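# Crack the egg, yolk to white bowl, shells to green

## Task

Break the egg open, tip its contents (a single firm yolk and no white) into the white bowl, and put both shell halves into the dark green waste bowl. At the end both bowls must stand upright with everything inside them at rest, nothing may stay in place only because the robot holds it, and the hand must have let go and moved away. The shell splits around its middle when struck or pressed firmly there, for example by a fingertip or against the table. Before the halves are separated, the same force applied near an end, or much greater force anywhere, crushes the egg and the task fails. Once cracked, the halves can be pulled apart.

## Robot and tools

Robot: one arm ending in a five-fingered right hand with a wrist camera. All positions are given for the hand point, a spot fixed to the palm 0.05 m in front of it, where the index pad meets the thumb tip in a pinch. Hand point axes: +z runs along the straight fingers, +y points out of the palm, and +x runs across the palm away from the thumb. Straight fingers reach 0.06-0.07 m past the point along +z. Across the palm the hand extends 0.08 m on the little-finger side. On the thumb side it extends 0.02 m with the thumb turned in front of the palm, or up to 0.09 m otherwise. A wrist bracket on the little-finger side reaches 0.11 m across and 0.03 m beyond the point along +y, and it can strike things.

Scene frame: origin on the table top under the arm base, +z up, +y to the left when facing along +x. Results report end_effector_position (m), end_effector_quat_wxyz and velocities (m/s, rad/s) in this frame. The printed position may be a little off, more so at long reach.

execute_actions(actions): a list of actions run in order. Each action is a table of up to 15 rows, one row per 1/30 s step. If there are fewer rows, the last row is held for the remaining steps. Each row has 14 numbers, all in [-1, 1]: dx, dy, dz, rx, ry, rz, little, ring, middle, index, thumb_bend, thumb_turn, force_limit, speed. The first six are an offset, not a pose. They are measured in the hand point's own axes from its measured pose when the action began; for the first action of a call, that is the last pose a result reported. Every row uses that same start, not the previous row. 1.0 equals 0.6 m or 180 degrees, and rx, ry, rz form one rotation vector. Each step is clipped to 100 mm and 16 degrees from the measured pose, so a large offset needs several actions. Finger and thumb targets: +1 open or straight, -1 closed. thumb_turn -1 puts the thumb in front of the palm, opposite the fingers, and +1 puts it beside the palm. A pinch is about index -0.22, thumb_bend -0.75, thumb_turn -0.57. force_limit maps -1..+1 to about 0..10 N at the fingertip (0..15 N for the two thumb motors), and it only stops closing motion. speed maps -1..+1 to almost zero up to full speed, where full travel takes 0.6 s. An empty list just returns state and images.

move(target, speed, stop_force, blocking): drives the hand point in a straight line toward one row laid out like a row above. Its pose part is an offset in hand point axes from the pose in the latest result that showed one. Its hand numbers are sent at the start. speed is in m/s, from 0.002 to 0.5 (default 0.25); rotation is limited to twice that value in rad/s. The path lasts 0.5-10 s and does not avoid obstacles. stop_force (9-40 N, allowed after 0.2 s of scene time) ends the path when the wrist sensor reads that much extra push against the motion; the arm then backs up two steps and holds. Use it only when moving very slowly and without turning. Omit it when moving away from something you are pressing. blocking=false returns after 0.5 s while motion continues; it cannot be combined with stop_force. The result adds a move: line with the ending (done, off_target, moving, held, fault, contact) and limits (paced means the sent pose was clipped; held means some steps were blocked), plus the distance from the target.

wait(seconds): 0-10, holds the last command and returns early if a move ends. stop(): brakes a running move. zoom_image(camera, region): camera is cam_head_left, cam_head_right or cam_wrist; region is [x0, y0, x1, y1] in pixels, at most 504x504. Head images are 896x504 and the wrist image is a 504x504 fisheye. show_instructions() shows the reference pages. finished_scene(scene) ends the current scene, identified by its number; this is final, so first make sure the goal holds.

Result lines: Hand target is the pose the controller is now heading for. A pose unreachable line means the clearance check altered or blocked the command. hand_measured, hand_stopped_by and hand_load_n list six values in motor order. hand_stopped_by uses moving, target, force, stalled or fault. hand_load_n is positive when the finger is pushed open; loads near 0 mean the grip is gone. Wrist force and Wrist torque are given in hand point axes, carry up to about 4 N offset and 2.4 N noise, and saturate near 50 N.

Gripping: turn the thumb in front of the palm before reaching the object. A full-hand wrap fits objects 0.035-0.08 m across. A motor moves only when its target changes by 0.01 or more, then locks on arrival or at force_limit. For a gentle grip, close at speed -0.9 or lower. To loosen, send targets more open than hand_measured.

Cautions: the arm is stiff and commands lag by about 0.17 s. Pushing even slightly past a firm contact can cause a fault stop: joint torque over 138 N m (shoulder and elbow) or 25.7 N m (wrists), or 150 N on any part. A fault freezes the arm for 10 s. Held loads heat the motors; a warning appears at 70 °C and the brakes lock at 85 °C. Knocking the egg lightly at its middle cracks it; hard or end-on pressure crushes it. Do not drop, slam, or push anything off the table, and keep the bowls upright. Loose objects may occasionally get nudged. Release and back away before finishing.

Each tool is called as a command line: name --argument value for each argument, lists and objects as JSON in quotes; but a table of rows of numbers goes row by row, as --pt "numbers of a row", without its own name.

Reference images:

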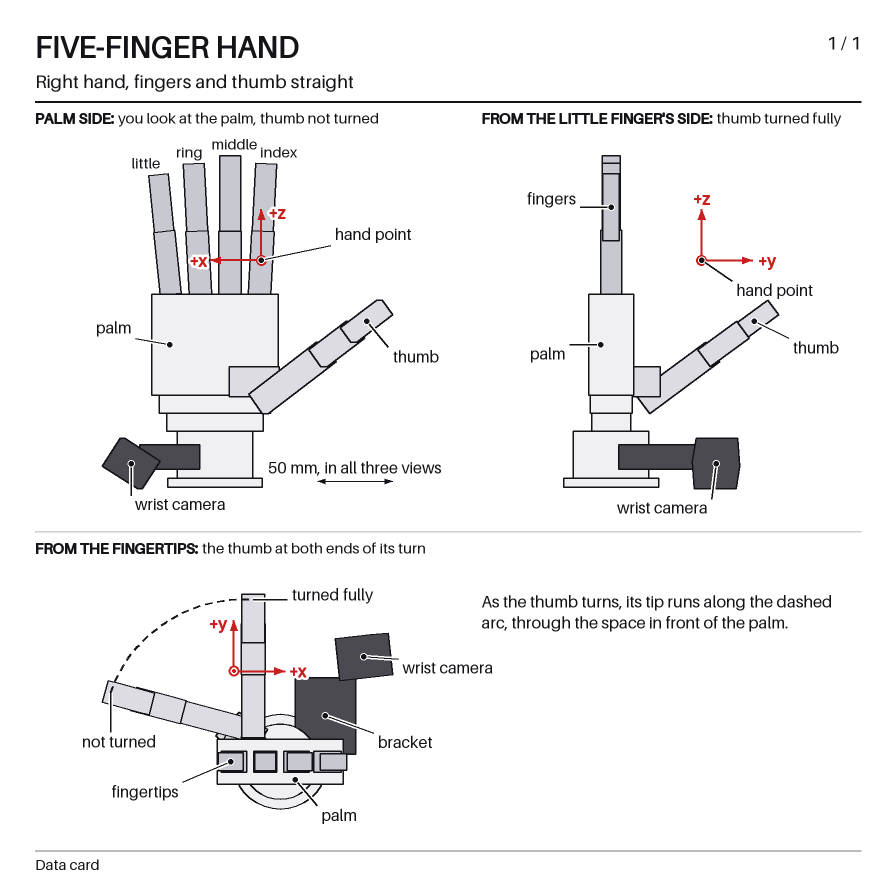

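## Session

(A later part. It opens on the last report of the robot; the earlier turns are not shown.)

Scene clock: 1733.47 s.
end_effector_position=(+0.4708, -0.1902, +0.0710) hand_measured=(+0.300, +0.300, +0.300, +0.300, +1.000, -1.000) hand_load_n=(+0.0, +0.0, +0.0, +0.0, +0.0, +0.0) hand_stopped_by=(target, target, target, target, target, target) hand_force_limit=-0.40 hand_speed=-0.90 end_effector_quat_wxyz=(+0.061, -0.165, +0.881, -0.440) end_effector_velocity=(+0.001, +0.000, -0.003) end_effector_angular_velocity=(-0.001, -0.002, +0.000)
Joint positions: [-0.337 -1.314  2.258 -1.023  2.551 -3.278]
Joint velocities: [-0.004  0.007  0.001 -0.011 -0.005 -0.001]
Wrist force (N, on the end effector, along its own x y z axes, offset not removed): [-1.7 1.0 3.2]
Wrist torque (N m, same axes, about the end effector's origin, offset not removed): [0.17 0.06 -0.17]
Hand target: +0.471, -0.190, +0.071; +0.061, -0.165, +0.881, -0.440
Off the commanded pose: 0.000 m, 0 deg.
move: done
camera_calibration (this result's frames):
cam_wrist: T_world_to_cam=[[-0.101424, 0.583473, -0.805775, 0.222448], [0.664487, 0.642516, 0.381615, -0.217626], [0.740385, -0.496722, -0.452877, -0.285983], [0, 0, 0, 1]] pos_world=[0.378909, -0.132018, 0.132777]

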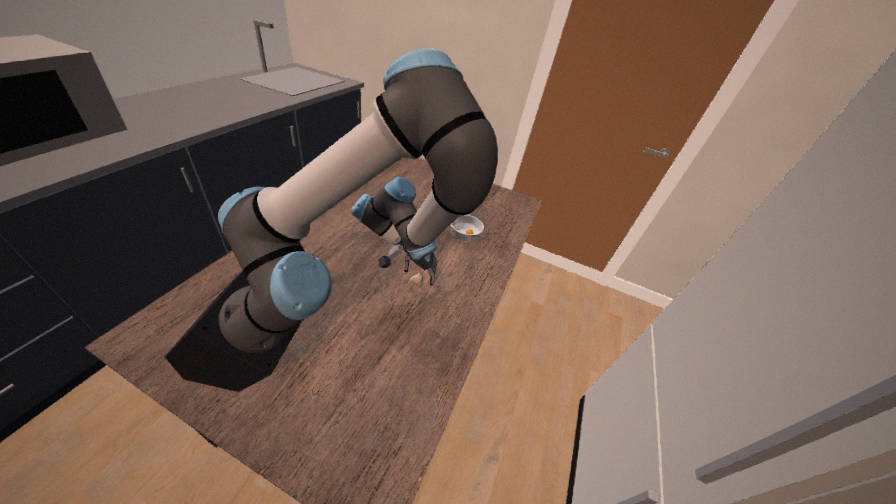

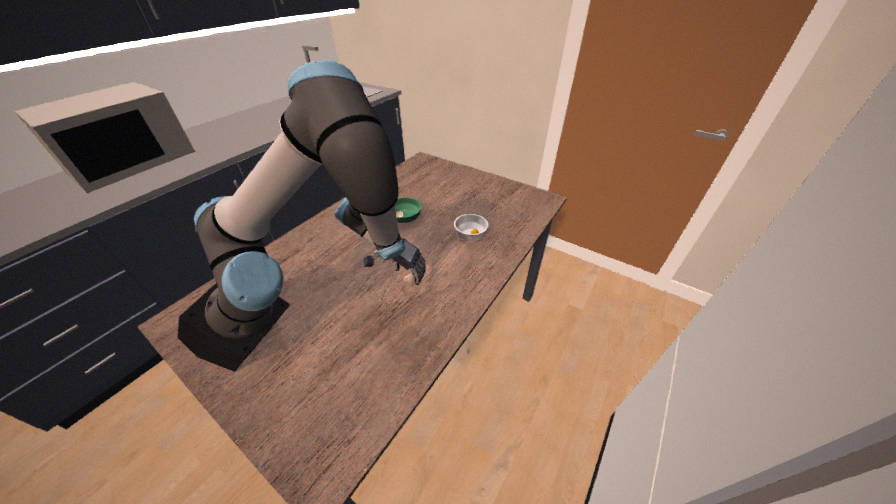

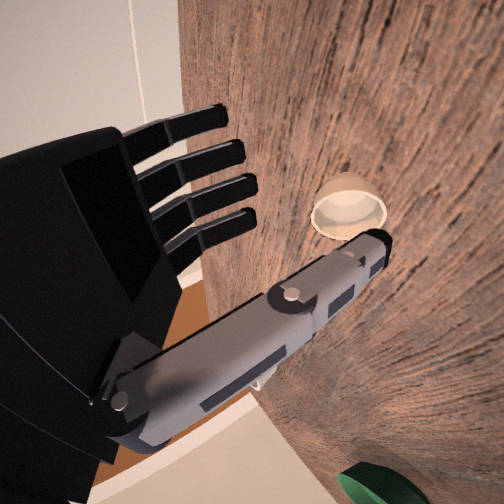

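move --target '[-0.0097,0.045,0.048,0,0,0,0.3,0.3,0.3,0.3,1,-1,-0.4,-0.9]' --speed 0.06

execute_actions --actions '[[[0,0,0,0,0,0,0.3,0.3,-1,-1,-1,-1,-0.4,-0.9]],[[0,0,0,0,0,0,0.3,0.3,-1,-1,-1,-1,-0.4,-0.9]],[[0,0,0,0,0,0,0.3,0.3,-1,-1,-1,-1,-0.4,-0.9]],[[0,0,0,0,0,0,0.3,0.3,-1,-1,-1,-1,-0.4,-0.9]],[[0,0,0,0,0,0,0.3,0.3,-1,-1,-1,-1,-0.4,-0.9]],[[0,0,0,0,0,0,0.3,0.3,-1,-1,-1,-1,-0.4,-0.9]],[[0,0,0,0,0,0,0.3,0.3,-1,-1,-1,-1,-0.4,-0.9]],[[0,0,0,0,0,0,0.3,0.3,-1,-1,-1,-1,-0.4,-0.9]],[[0,0,0,0,0,0,0.3,0.3,-1,-1,-1,-1,-0.4,-0.9]],[[0,0,0,0,0,0,0.3,0.3,-1,-1,-1,-1,-0.4,-0.9]],[[0,0,0,0,0,0,0.3,0.3,-1,-1,-1,-1,-0.4,-0.9]]]'

Scene clock: 1756.10 s.
end_effector_position=(+0.4772, -0.1948, +0.0322) hand_measured=(+0.300, +0.300, +0.300, +0.300, +1.000, -1.000) hand_load_n=(+0.0, +0.0, +0.0, +0.0, +0.0, +0.0) hand_stopped_by=(target, target, target, target, target, target) hand_force_limit=-0.40 hand_speed=-0.90 end_effector_quat_wxyz=(+0.061, -0.165, +0.881, -0.440) end_effector_velocity=(+0.001, -0.001, -0.002) end_effector_angular_velocity=(-0.001, -0.001, -0.001)
Joint positions: [-0.4   -1.227  2.239 -1.085  2.489 -3.27 ]
Joint velocities: [-0.004  0.005 -0.001 -0.005 -0.004 -0.   ]
Wrist force (N, on the end effector, along its own x y z axes, offset not removed): [2.4 1.8 1.3]
Wrist torque (N m, same axes, about the end effector's origin, offset not removed): [0.32 -0.49 0.27]
Hand target: +0.477, -0.195, +0.032; +0.061, -0.165, +0.881, -0.440
Off the commanded pose: 0.000 m, 0 deg.
move: done
camera_calibration (this result's frames):
cam_wrist: T_world_to_cam=[[-0.101392, 0.583579, -0.805702, 0.194514], [0.664517, 0.642435, 0.381698, -0.204127], [0.740362, -0.496702, -0.452936, -0.310532], [0, 0, 0, 1]] pos_world=[0.385274, -0.136618, 0.0939843]

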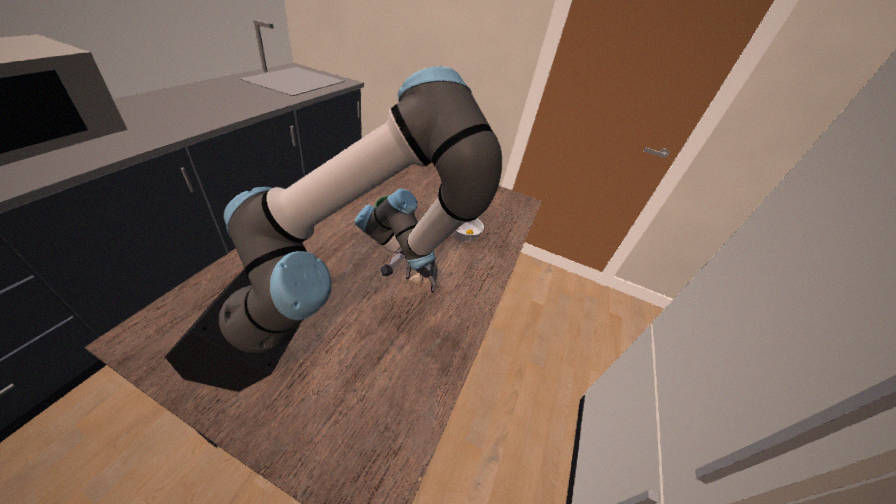

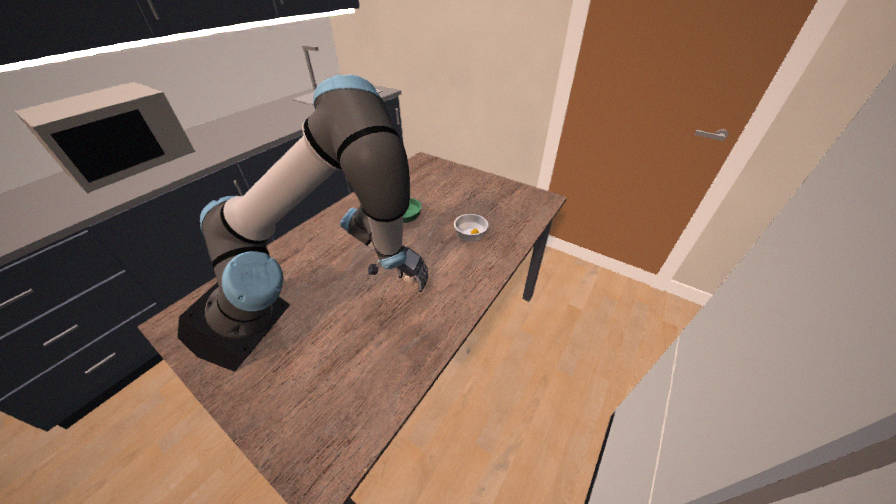

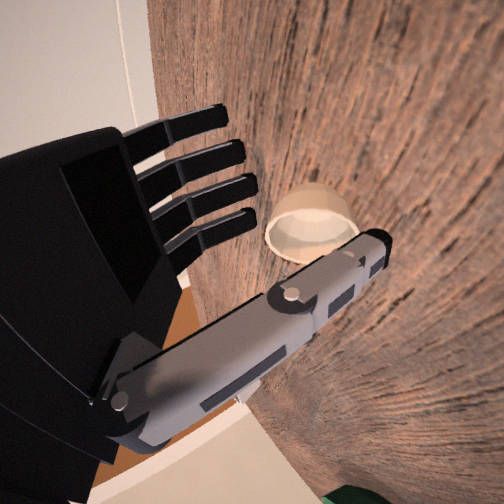

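Scene clock: 1761.60 s.
end_effector_position=(+0.4772, -0.1948, +0.0321) hand_measured=(+0.300, +0.300, -0.120, -0.600, +0.714, -1.000) hand_load_n=(+0.0, +0.0, +0.0, +0.0, +0.0, +0.0) hand_stopped_by=(target, target, force, moving, force, target) hand_force_limit=-0.40 hand_speed=-0.90 end_effector_quat_wxyz=(+0.061, -0.165, +0.881, -0.440) end_effector_velocity=(-0.001, +0.000, -0.000) end_effector_angular_velocity=(+0.000, +0.002, +0.000)
Joint positions: [-0.4   -1.227  2.239 -1.085  2.489 -3.27 ]
Joint velocities: [-0.     0.    -0.     0.001  0.001 -0.   ]
Wrist force (N, on the end effector, along its own x y z axes, offset not removed): [-0.7 -4.8 -4.4]
Wrist torque (N m, same axes, about the end effector's origin, offset not removed): [-0.44 0.25 -0.23]
Hand target: +0.477, -0.195, +0.032; +0.061, -0.165, +0.881, -0.440
Off the commanded pose: 0.000 m, 0 deg.
camera_calibration (this result's frames):
cam_wrist: T_world_to_cam=[[-0.101474, 0.583594, -0.80568, 0.194476], [0.664508, 0.64246, 0.381672, -0.204085], [0.740359, -0.496651, -0.452996, -0.310565], [0, 0, 0, 1]] pos_world=[0.385281, -0.136621, 0.093894]

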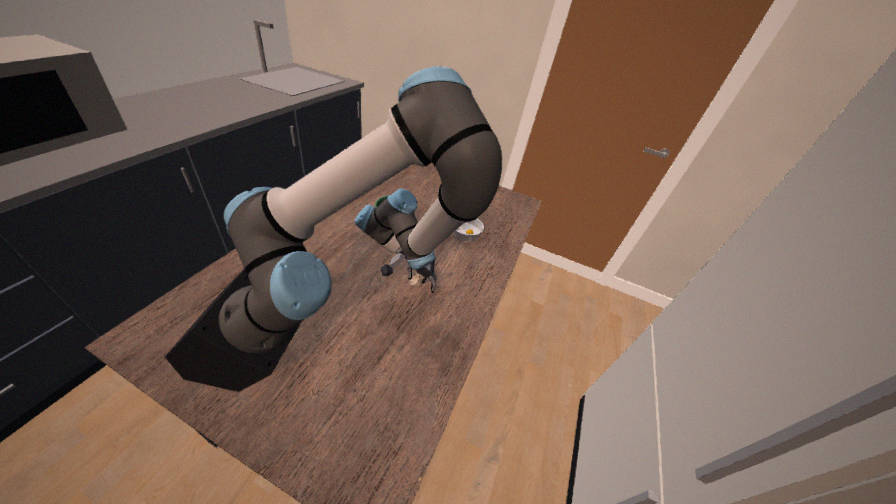

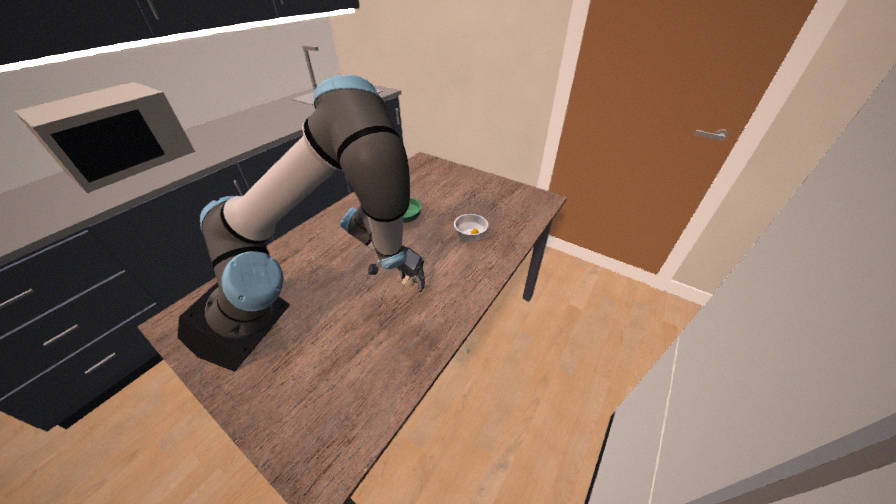

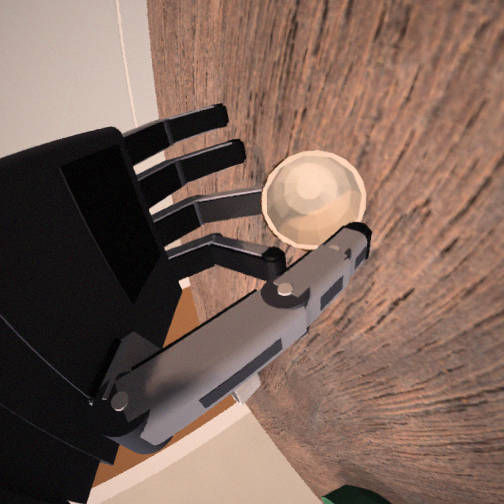

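execute_actions --actions '[[[0,0,0,0,0,0,0.3,0.3,0.3,0.3,1,-1,-0.4,-0.3]],[[0,0,0,0,0,0,0.3,0.3,0.3,0.3,1,-1,-0.4,-0.3]],[[0,0,0,0,0,0,0.3,0.3,0.3,0.3,1,-1,-0.4,-0.3]],[[0.022,0,0,0,0,0,0.3,0.3,0.3,0.3,1,-1,-0.4,-0.3]],[[0,0,0,0,0,0,0.3,0.3,0.3,0.3,1,-1,-0.4,-0.3]]]'

Scene clock: 1775.97 s.
end_effector_position=(+0.4652, -0.1993, +0.0326) hand_measured=(+0.300, +0.300, +0.300, +0.300, +1.000, -1.000) hand_load_n=(+0.0, +0.0, +0.0, +0.0, +0.0, +0.0) hand_stopped_by=(target, target, target, target, target, target) hand_force_limit=-0.40 hand_speed=-0.30 end_effector_quat_wxyz=(+0.061, -0.164, +0.881, -0.440) end_effector_velocity=(-0.001, -0.000, -0.001) end_effector_angular_velocity=(+0.000, +0.002, -0.001)
Joint positions: [-0.422 -1.25   2.273 -1.094  2.467 -3.267]
Joint velocities: [-0.     0.001 -0.001  0.001  0.002  0.   ]
Wrist force (N, on the end effector, along its own x y z axes, offset not removed): [-4.4 0.6 -0.8]
Wrist torque (N m, same axes, about the end effector's origin, offset not removed): [0.18 0.75 -0.21]
Hand target: +0.465, -0.199, +0.033; +0.061, -0.165, +0.881, -0.440
Off the commanded pose: 0.000 m, 0 deg.
camera_calibration (this result's frames):
cam_wrist: T_world_to_cam=[[-0.101188, 0.58355, -0.805748, 0.196179], [0.664619, 0.642316, 0.381723, -0.193457], [0.740299, -0.49689, -0.452833, -0.303727], [0, 0, 0, 1]] pos_world=[0.373275, -0.141139, 0.0943799]

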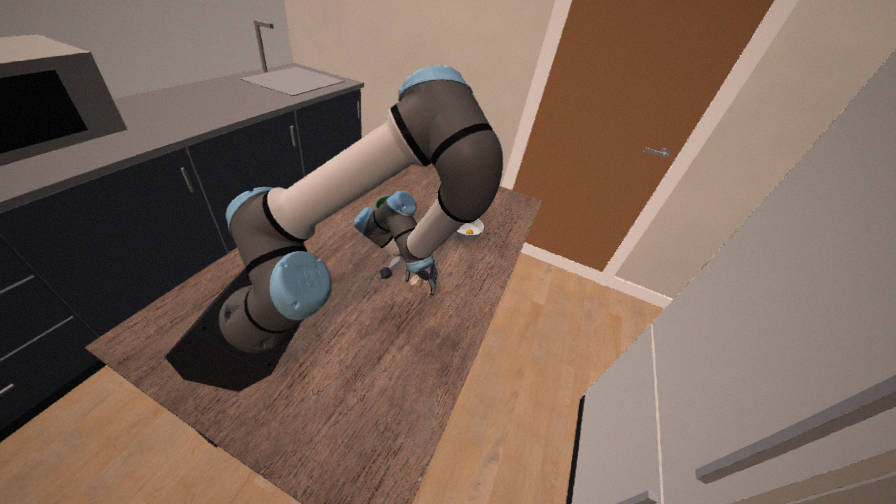

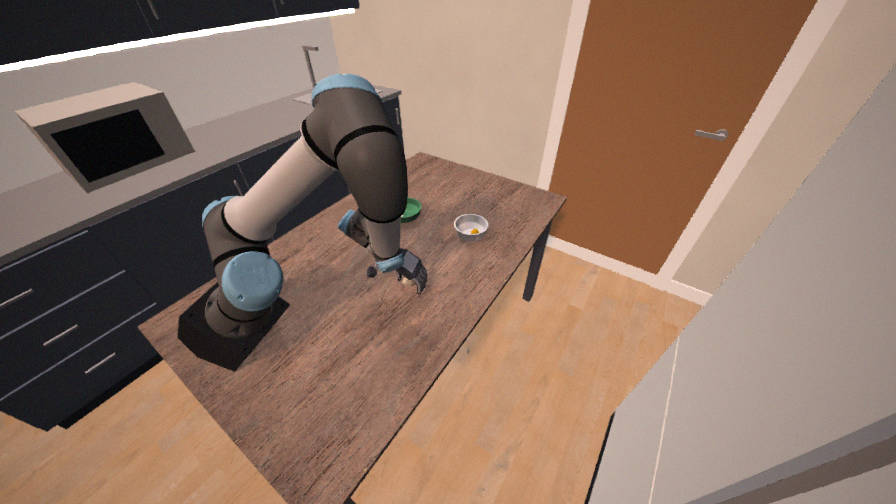

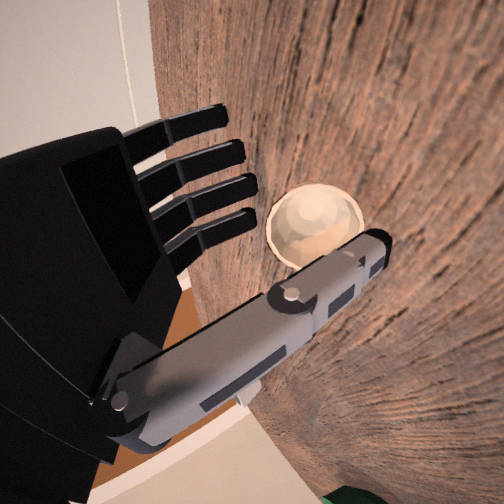

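execute_actions --actions '[[[0,0,0,0,0,0,0.3,0.3,-1,-1,-1,-1,-0.4,-0.9]],[[0,0,0,0,0,0,0.3,0.3,-1,-1,-1,-1,-0.4,-0.9]],[[0,0,0,0,0,0,0.3,0.3,-1,-1,-1,-1,-0.4,-0.9]],[[0,0,0,0,0,0,0.3,0.3,-1,-1,-1,-1,-0.4,-0.9]],[[0,0,0,0,0,0,0.3,0.3,-1,-1,-1,-1,-0.4,-0.9]],[[0,0,0,0,0,0,0.3,0.3,-1,-1,-1,-1,-0.4,-0.9]],[[0,0,0,0,0,0,0.3,0.3,-1,-1,-1,-1,-0.4,-0.9]],[[0,0,0,0,0,0,0.3,0.3,-1,-1,-1,-1,-0.4,-0.9]],[[0,0,0,0,0,0,0.3,0.3,-1,-1,-1,-1,-0.4,-0.9]],[[0,0,0,0,0,0,0.3,0.3,-1,-1,-1,-1,-0.4,-0.9]],[[0,0,0,0,0,0,0.3,0.3,-1,-1,-1,-1,-0.4,-0.9]]]'

Scene clock: 1792.50 s.
end_effector_position=(+0.4652, -0.1992, +0.0326) hand_measured=(+0.300, +0.300, -0.600, -0.600, +0.432, -1.000) hand_load_n=(+0.0, +0.0, +0.0, +0.0, +0.0, +0.0) hand_stopped_by=(target, target, moving, moving, moving, target) hand_force_limit=-0.40 hand_speed=-0.90 end_effector_quat_wxyz=(+0.061, -0.165, +0.881, -0.440) end_effector_velocity=(-0.000, -0.000, -0.000) end_effector_angular_velocity=(-0.000, +0.001, -0.001)
Joint positions: [-0.422 -1.25   2.273 -1.094  2.467 -3.267]
Joint velocities: [-0.     0.    -0.    -0.     0.001 -0.   ]
Wrist force (N, on the end effector, along its own x y z axes, offset not removed): [-1.2 2.0 0.6]
Wrist torque (N m, same axes, about the end effector's origin, offset not removed): [0.41 -0.18 -0.02]
Hand target: +0.465, -0.199, +0.033; +0.061, -0.165, +0.881, -0.440
Off the commanded pose: 0.000 m, 0 deg.
camera_calibration (this result's frames):
cam_wrist: T_world_to_cam=[[-0.101416, 0.583623, -0.805667, 0.196201], [0.664578, 0.642382, 0.381683, -0.193495], [0.740305, -0.496719, -0.453011, -0.303623], [0, 0, 0, 1]] pos_world=[0.373264, -0.141025, 0.0943813]

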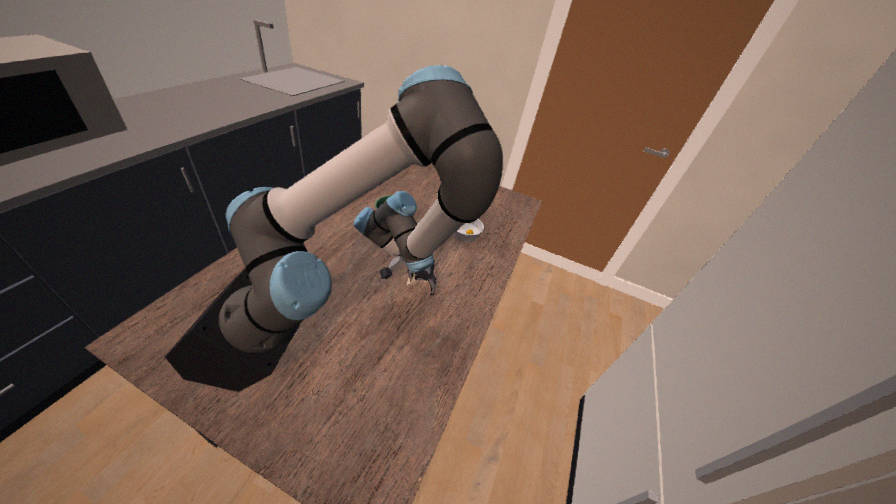

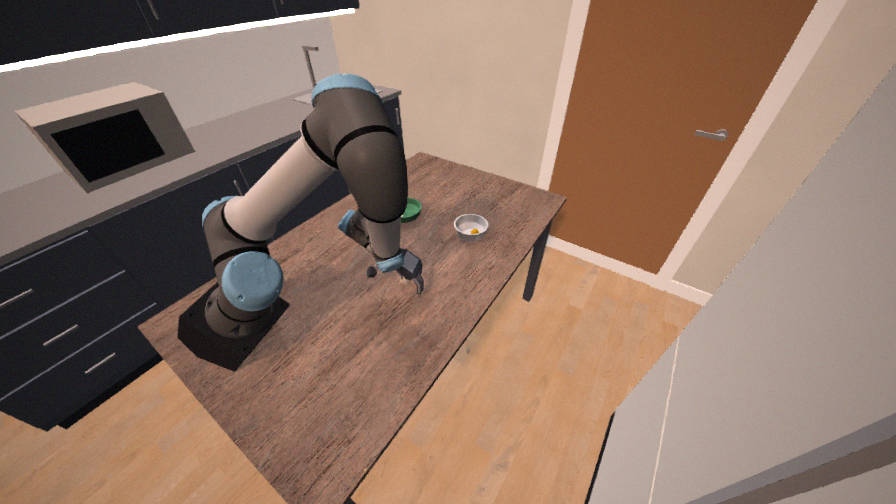

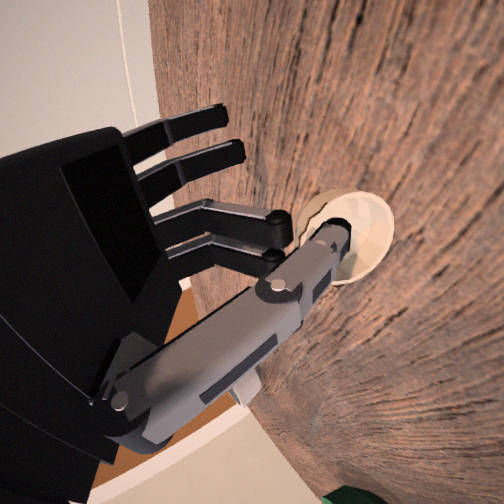

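wait --seconds 3

Scene clock: 1801.63 s.
end_effector_position=(+0.4652, -0.1992, +0.0326) hand_measured=(+0.300, +0.300, -1.000, -1.000, +0.068, -1.000) hand_load_n=(+0.0, +0.0, +2.5, +0.0, +4.5, +1.0) hand_stopped_by=(target, target, target, target, force, target) hand_force_limit=-0.40 hand_speed=-0.90 end_effector_quat_wxyz=(+0.061, -0.165, +0.881, -0.440) end_effector_velocity=(-0.001, +0.000, -0.000) end_effector_angular_velocity=(+0.000, +0.001, -0.001)
Joint positions: [-0.422 -1.25   2.273 -1.094  2.467 -3.267]
Joint velocities: [-0.     0.     0.001 -0.     0.001  0.   ]
Wrist force (N, on the end effector, along its own x y z axes, offset not removed): [-2.0 -2.2 1.2]
Wrist torque (N m, same axes, about the end effector's origin, offset not removed): [-0.15 0.13 -0.31]
Hand target: +0.465, -0.199, +0.033; +0.061, -0.165, +0.881, -0.440
Off the commanded pose: 0.000 m, 0 deg.
wait: 3.00 s; at rest from the start
camera_calibration (this result's frames):
cam_wrist: T_world_to_cam=[[-0.101417, 0.583623, -0.805667, 0.196201], [0.664578, 0.642382, 0.381683, -0.193495], [0.740305, -0.496719, -0.453011, -0.303623], [0, 0, 0, 1]] pos_world=[0.373264, -0.141025, 0.0943813]

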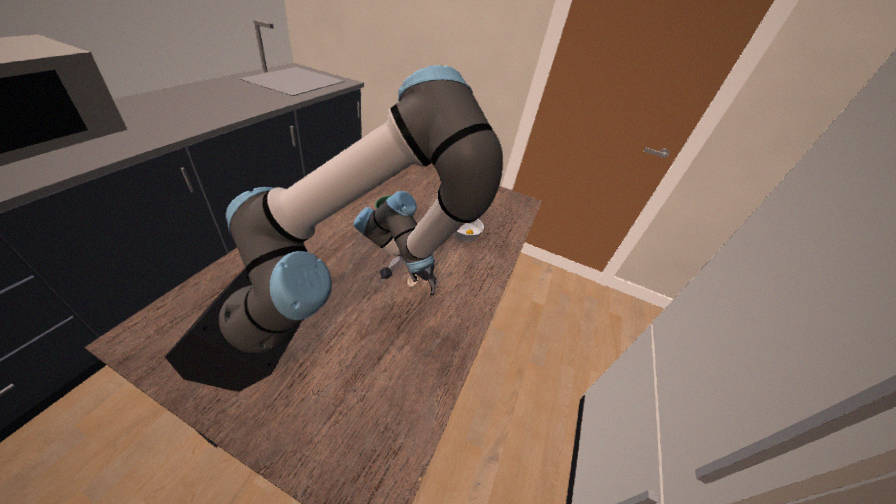

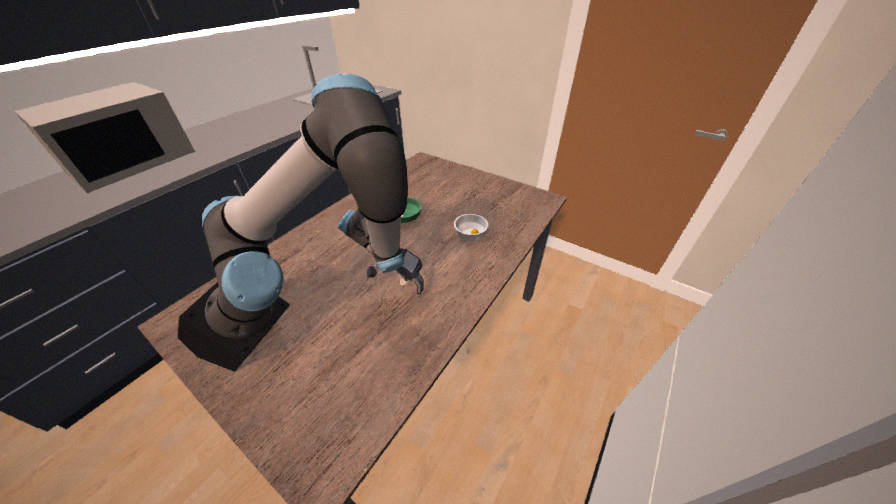

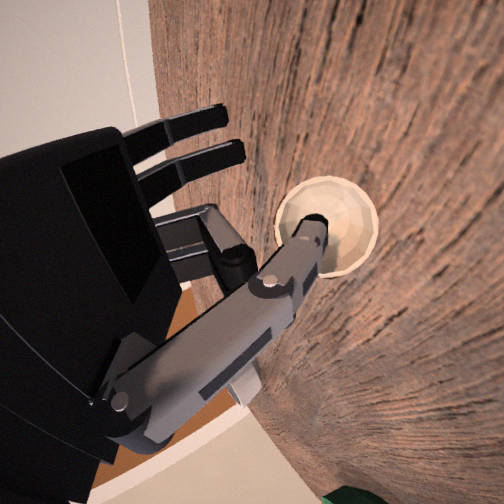

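execute_actions --actions '[[[0,0,0,0,0,0,0.3,0.3,-1,-1,-0.98,-1,0.3,-0.9]],[[0,0,0,0,0,0,0.3,0.3,-1,-1,-0.98,-1,0.3,-0.9]],[[0,0,0,0,0,0,0.3,0.3,-1,-1,-0.98,-1,0.3,-0.9]],[[0,-0.04,-0.03,0,0,0,0.3,0.3,-1,-1,-0.98,-1,0.3,-0.9]],[[0,-0.04,-0.03,0,0,0,0.3,0.3,-1,-1,-0.98,-1,0.3,-0.9]],[[0,0,0,0,0,0,0.3,0.3,-1,-1,-0.98,-1,0.3,-0.9]]]'

Scene clock: 1816.87 s.
end_effector_position=(+0.4673, -0.1988, +0.0906) hand_measured=(+0.300, +0.300, -1.000, -1.000, -0.020, -1.000) hand_load_n=(+0.0, +0.0, +1.5, +0.0, +9.5, +2.5) hand_stopped_by=(target, target, target, target, force, target) hand_force_limit=0.30 hand_speed=-0.90 end_effector_quat_wxyz=(+0.062, -0.165, +0.880, -0.440) end_effector_velocity=(-0.000, -0.000, -0.001) end_effector_angular_velocity=(+0.000, +0.001, +0.000)
Joint positions: [-0.329 -1.375  2.262 -0.968  2.559 -3.281]
Joint velocities: [-0.001  0.001  0.    -0.001 -0.002  0.   ]
Wrist force (N, on the end effector, along its own x y z axes, offset not removed): [-1.4 -1.7 3.4]
Wrist torque (N m, same axes, about the end effector's origin, offset not removed): [-0.41 0.03 -0.10]
Hand target: +0.467, -0.199, +0.091; +0.061, -0.165, +0.880, -0.440
Off the commanded pose: 0.000 m, 0 deg.
camera_calibration (this result's frames):
cam_wrist: T_world_to_cam=[[-0.101392, 0.582913, -0.806184, 0.242855], [0.664213, 0.642955, 0.381353, -0.216961], [0.740636, -0.496811, -0.452369, -0.279008], [0, 0, 0, 1]] pos_world=[0.375375, -0.140681, 0.152311]

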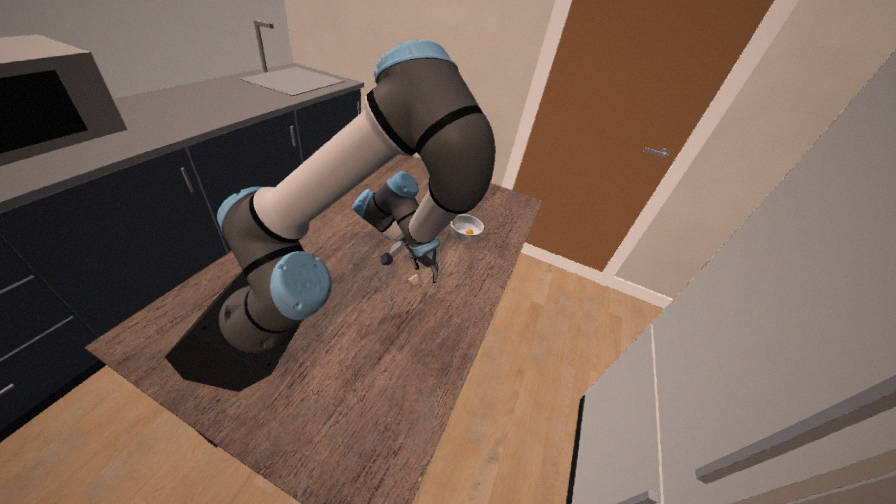

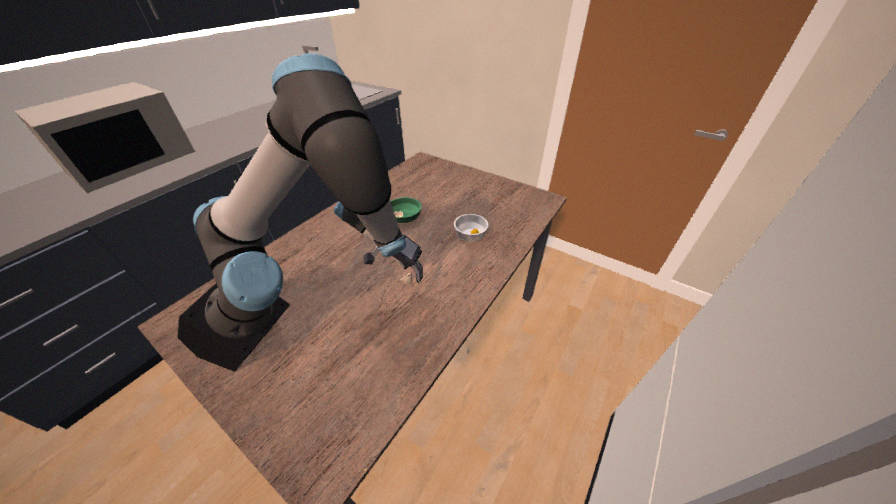

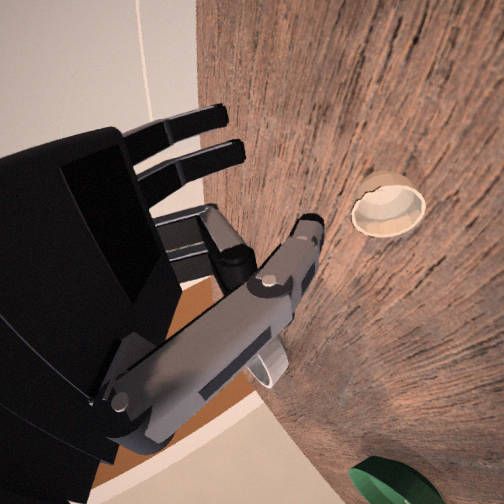

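move --target '[0,0,0,-0.2,0,0,-1,-1,-1,0.4,0.3,-0.57,-0.4,0]' --speed 0.2

Scene clock: 1849.47 s.
end_effector_position=(+0.4675, -0.1988, +0.0906) hand_measured=(-1.000, -1.000, -1.000, +0.400, +0.300, -0.570) hand_load_n=(+0.0, +0.0, +0.0, +0.0, +0.0, +0.0) hand_stopped_by=(target, target, target, target, target, target) hand_force_limit=-0.40 hand_speed=0.00 end_effector_quat_wxyz=(+0.008, -0.176, +0.973, -0.148) end_effector_velocity=(+0.001, +0.000, +0.000) end_effector_angular_velocity=(+0.014, +0.006, +0.000)
Joint positions: [-0.484 -1.329  1.838  0.292  2.275 -2.637]
Joint velocities: [-0.003  0.006 -0.012  0.022 -0.008  0.008]
Wrist force (N, on the end effector, along its own x y z axes, offset not removed): [-5.5 -2.0 -3.6]
Wrist torque (N m, same axes, about the end effector's origin, offset not removed): [-0.05 0.96 -0.40]
Hand target: +0.468, -0.199, +0.091; +0.008, -0.176, +0.973, -0.147
Off the commanded pose: 0.000 m, 0 deg.
move: done
camera_calibration (this result's frames):
cam_wrist: T_world_to_cam=[[-0.208578, 0.926481, -0.313254, 0.316603], [0.776274, 0.351661, 0.523196, -0.340203], [0.59489, -0.134043, -0.792551, -0.108085], [0, 0, 0, 1]] pos_world=[0.394425, -0.188179, 0.191507]

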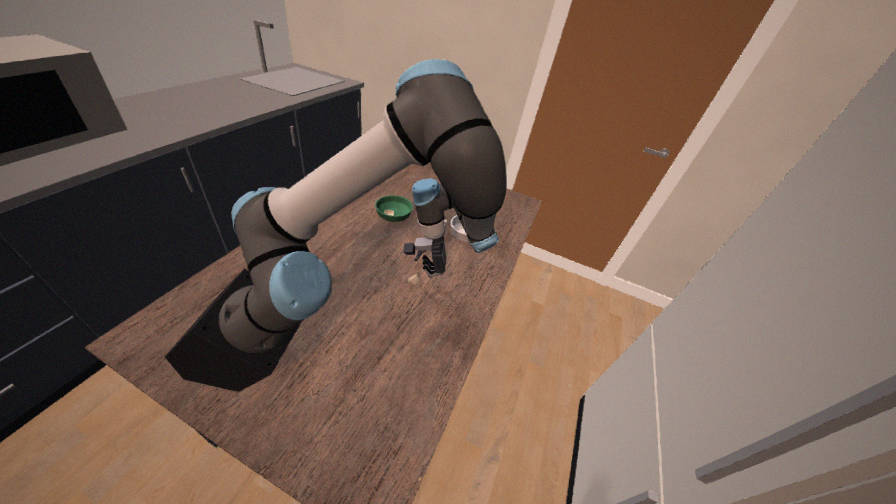

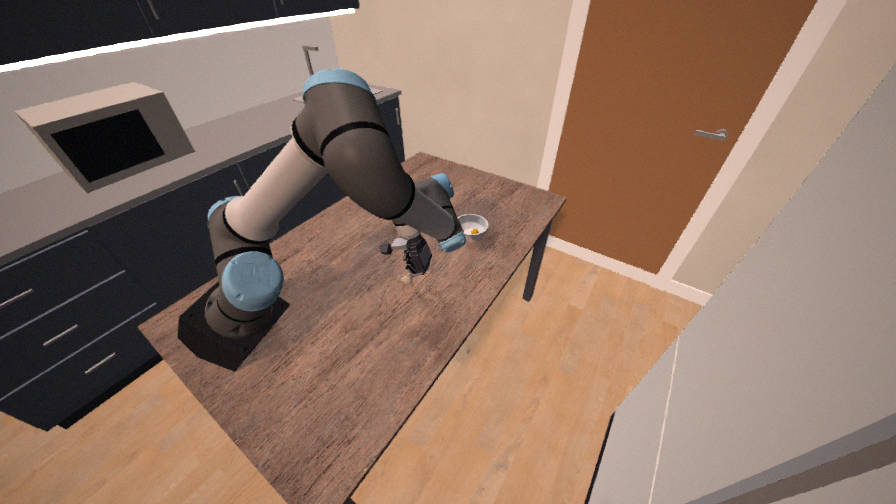

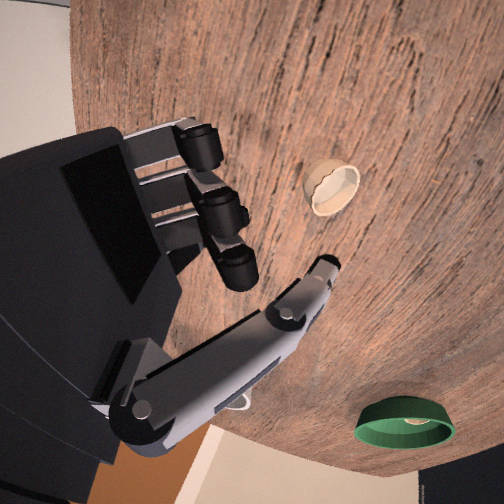

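move --target '[0,0,0,0.2,0,0,0.3,0.3,0.3,0.3,1,-1,-0.4,0]' --speed 0.25

move --target '[0,0,0,0,-0.405,-0.29,0.3,0.3,0.3,0.3,1,-1,-0.4,0]' --speed 0.25

Scene clock: 1865.17 s.
end_effector_position=(+0.4672, -0.1989, +0.0908) hand_measured=(+0.300, +0.300, +0.300, +0.300, +1.000, -1.000) hand_load_n=(+0.0, +0.0, +0.0, +0.0, +0.0, +0.0) hand_stopped_by=(target, target, target, target, target, target) hand_force_limit=-0.40 hand_speed=0.00 end_effector_quat_wxyz=(+0.062, -0.164, +0.881, -0.440) end_effector_velocity=(+0.001, +0.000, -0.001) end_effector_angular_velocity=(-0.017, -0.009, +0.003)
Joint positions: [-0.329 -1.376  2.262 -0.967  2.56  -3.28 ]
Joint velocities: [ 0.     0.007  0.013 -0.053 -0.005 -0.027]
Wrist force (N, on the end effector, along its own x y z axes, offset not removed): [-0.8 2.2 -0.2]
Wrist torque (N m, same axes, about the end effector's origin, offset not removed): [0.50 0.07 -0.24]
Hand target: +0.467, -0.199, +0.091; +0.062, -0.165, +0.880, -0.441
Off the commanded pose: 0.000 m, 0 deg.
move: done
camera_calibration (this result's frames):
cam_wrist: T_world_to_cam=[[-0.101161, 0.583291, -0.805939, 0.24294], [0.664473, 0.642528, 0.38162, -0.21715], [0.740434, -0.49692, -0.45258, -0.278797], [0, 0, 0, 1]] pos_world=[0.375297, -0.14072, 0.152486]

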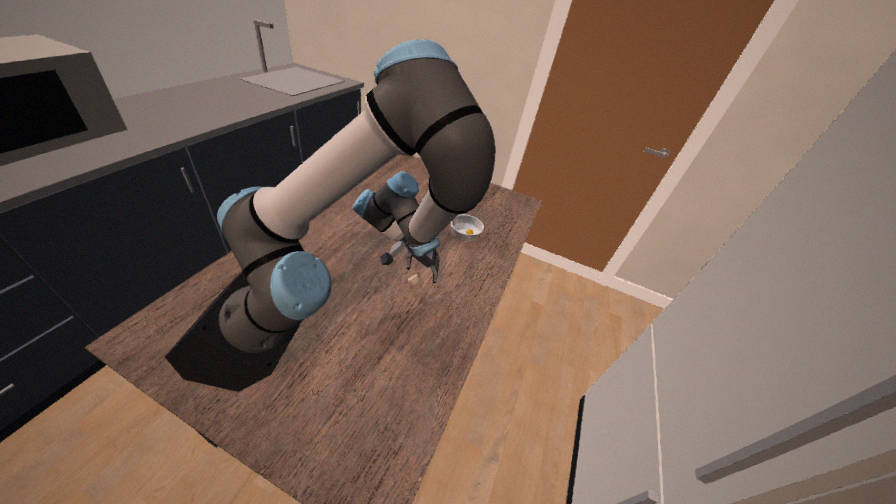

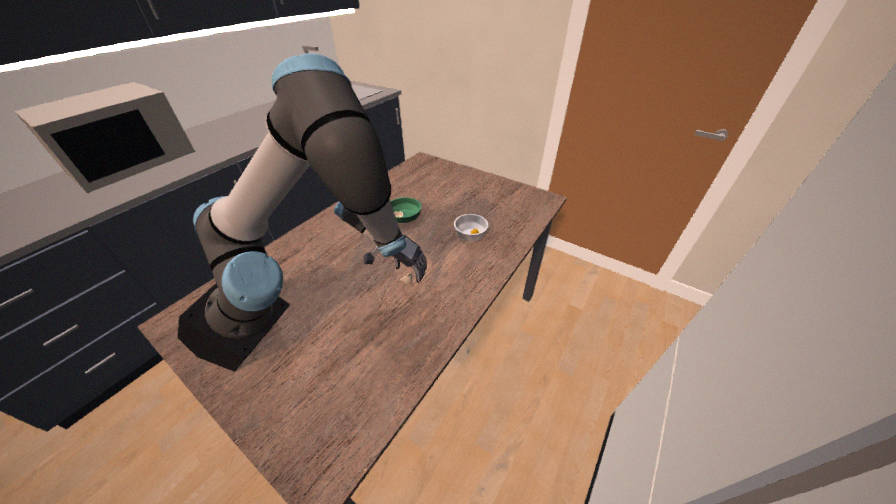

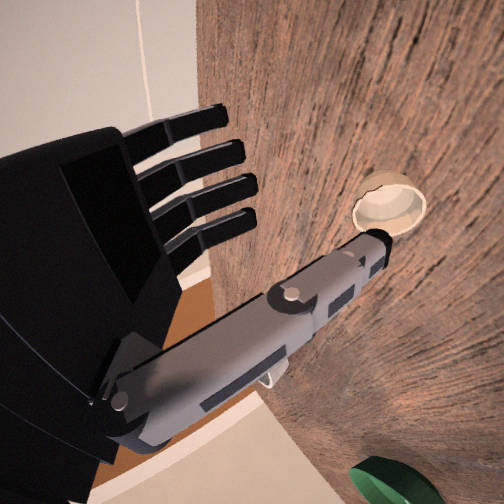

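Scene clock: 1868.90 s.
end_effector_position=(+0.4676, -0.1988, +0.0907) hand_measured=(+0.300, +0.300, +0.300, +0.300, +1.000, -1.000) hand_load_n=(+0.0, +0.0, +0.0, +0.0, +0.0, +0.0) hand_stopped_by=(target, target, target, target, target, target) hand_force_limit=-0.40 hand_speed=0.00 end_effector_quat_wxyz=(-0.368, +0.730, -0.522, +0.244) end_effector_velocity=(-0.000, +0.000, -0.000) end_effector_angular_velocity=(+0.002, +0.001, +0.013)
Joint positions: [-0.965 -1.52   2.062  0.151  0.923 -4.405]
Joint velocities: [-0.001  0.007 -0.008  0.015 -0.003 -0.015]
Wrist force (N, on the end effector, along its own x y z axes, offset not removed): [1.2 -1.9 -2.8]
Wrist torque (N m, same axes, about the end effector's origin, offset not removed): [-0.23 -0.15 0.03]
Hand target: +0.468, -0.199, +0.091; -0.368, +0.730, -0.522, +0.243
Off the commanded pose: 0.000 m, 0 deg.
move: done
camera_calibration (this result's frames):
cam_wrist: T_world_to_cam=[[-0.606634, -0.0492814, -0.793452, 0.352359], [-0.625272, 0.645949, 0.437932, 0.381223], [0.490948, 0.761788, -0.422669, 0.0851362], [0, 0, 0, 1]] pos_world=[0.410324, -0.293742, 0.148614]

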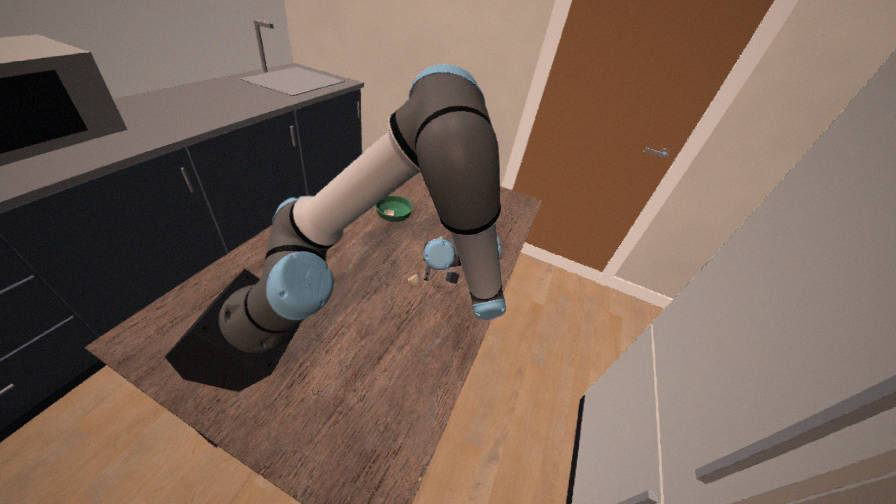

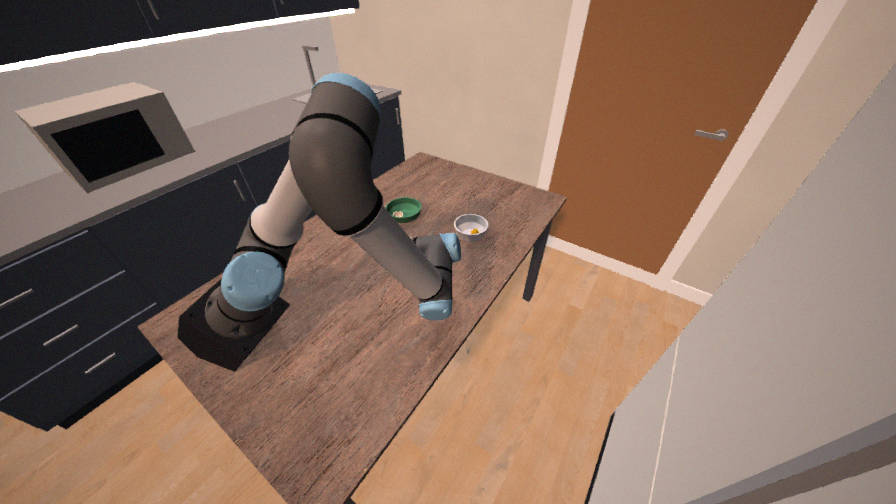

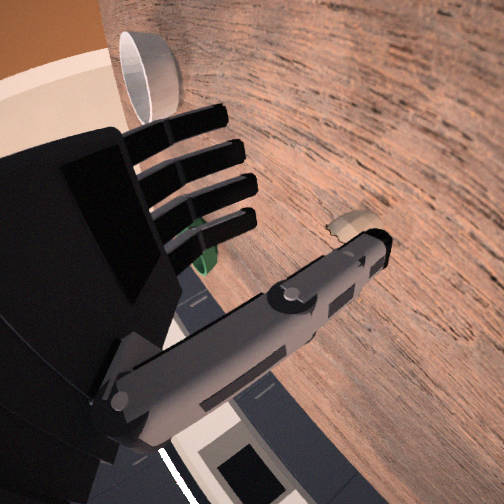

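move --target '[-0.06,0.016,0.025,0,0,0,0.3,0.3,0.3,0.3,1,-1,-0.4,-0.9]' --speed 0.1

Scene clock: 1887.40 s.
end_effector_position=(+0.4610, -0.1627, +0.0752) hand_measured=(+0.300, +0.300, +0.300, +0.300, +1.000, -1.000) hand_load_n=(+0.0, +0.0, +0.0, +0.0, +0.0, +0.0) hand_stopped_by=(target, target, target, target, target, target) hand_force_limit=-0.40 hand_speed=-0.90 end_effector_quat_wxyz=(-0.368, +0.730, -0.522, +0.244) end_effector_velocity=(-0.000, +0.003, -0.001) end_effector_angular_velocity=(+0.001, +0.001, -0.001)
Joint positions: [-0.929 -1.493  2.139  0.03   0.952 -4.377]
Joint velocities: [ 0.003  0.003  0.004 -0.009  0.003  0.004]
Wrist force (N, on the end effector, along its own x y z axes, offset not removed): [-2.8 -3.5 1.6]
Wrist torque (N m, same axes, about the end effector's origin, offset not removed): [-0.45 0.29 -0.31]
Hand target: +0.461, -0.162, +0.075; -0.368, +0.730, -0.522, +0.244
Off the commanded pose: 0.000 m, 0 deg.
move: done
camera_calibration (this result's frames):
cam_wrist: T_world_to_cam=[[-0.606662, -0.049332, -0.793428, 0.337808], [-0.625332, 0.645861, 0.437977, 0.360582], [0.490838, 0.761859, -0.422668, 0.0543334], [0, 0, 0, 1]] pos_world=[0.403749, -0.257615, 0.133065]

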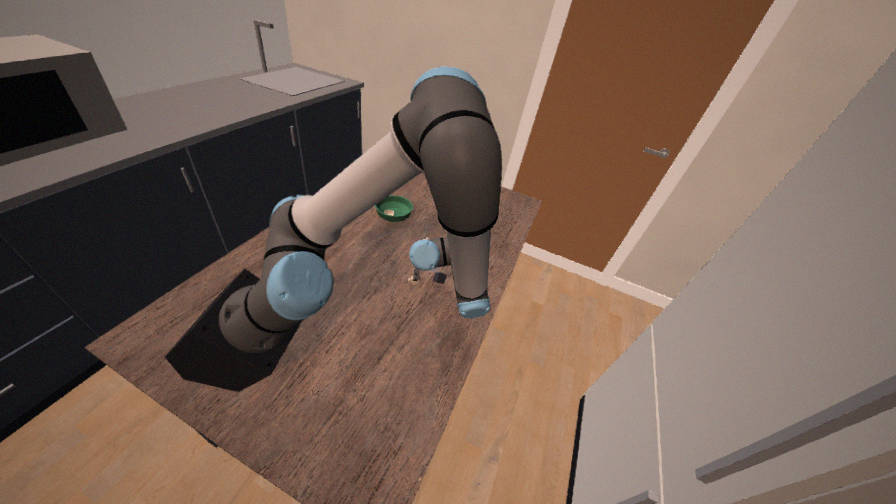

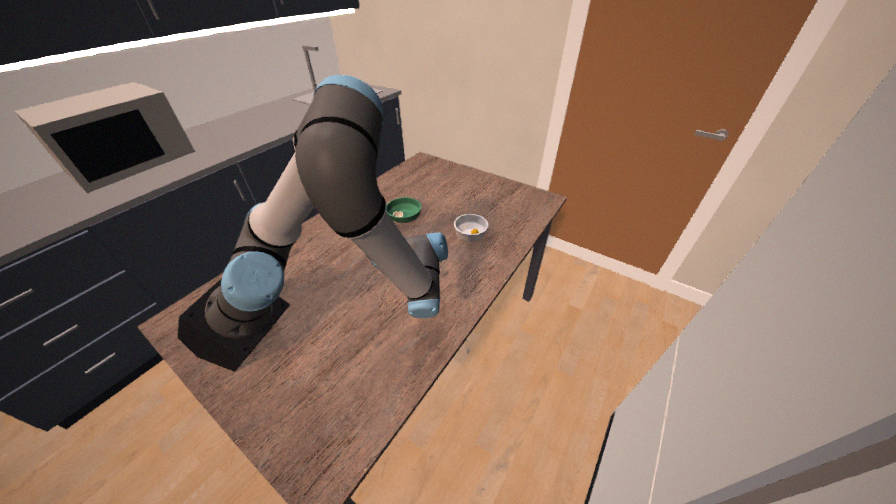

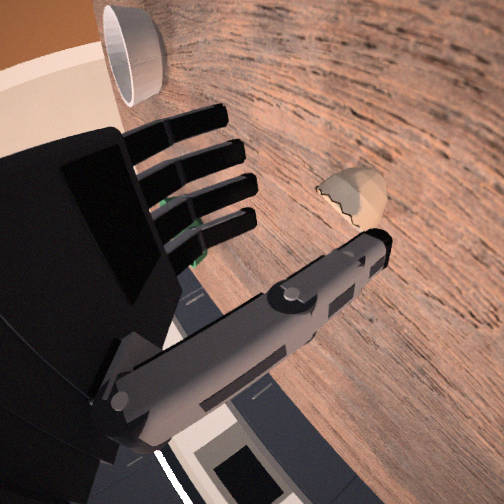

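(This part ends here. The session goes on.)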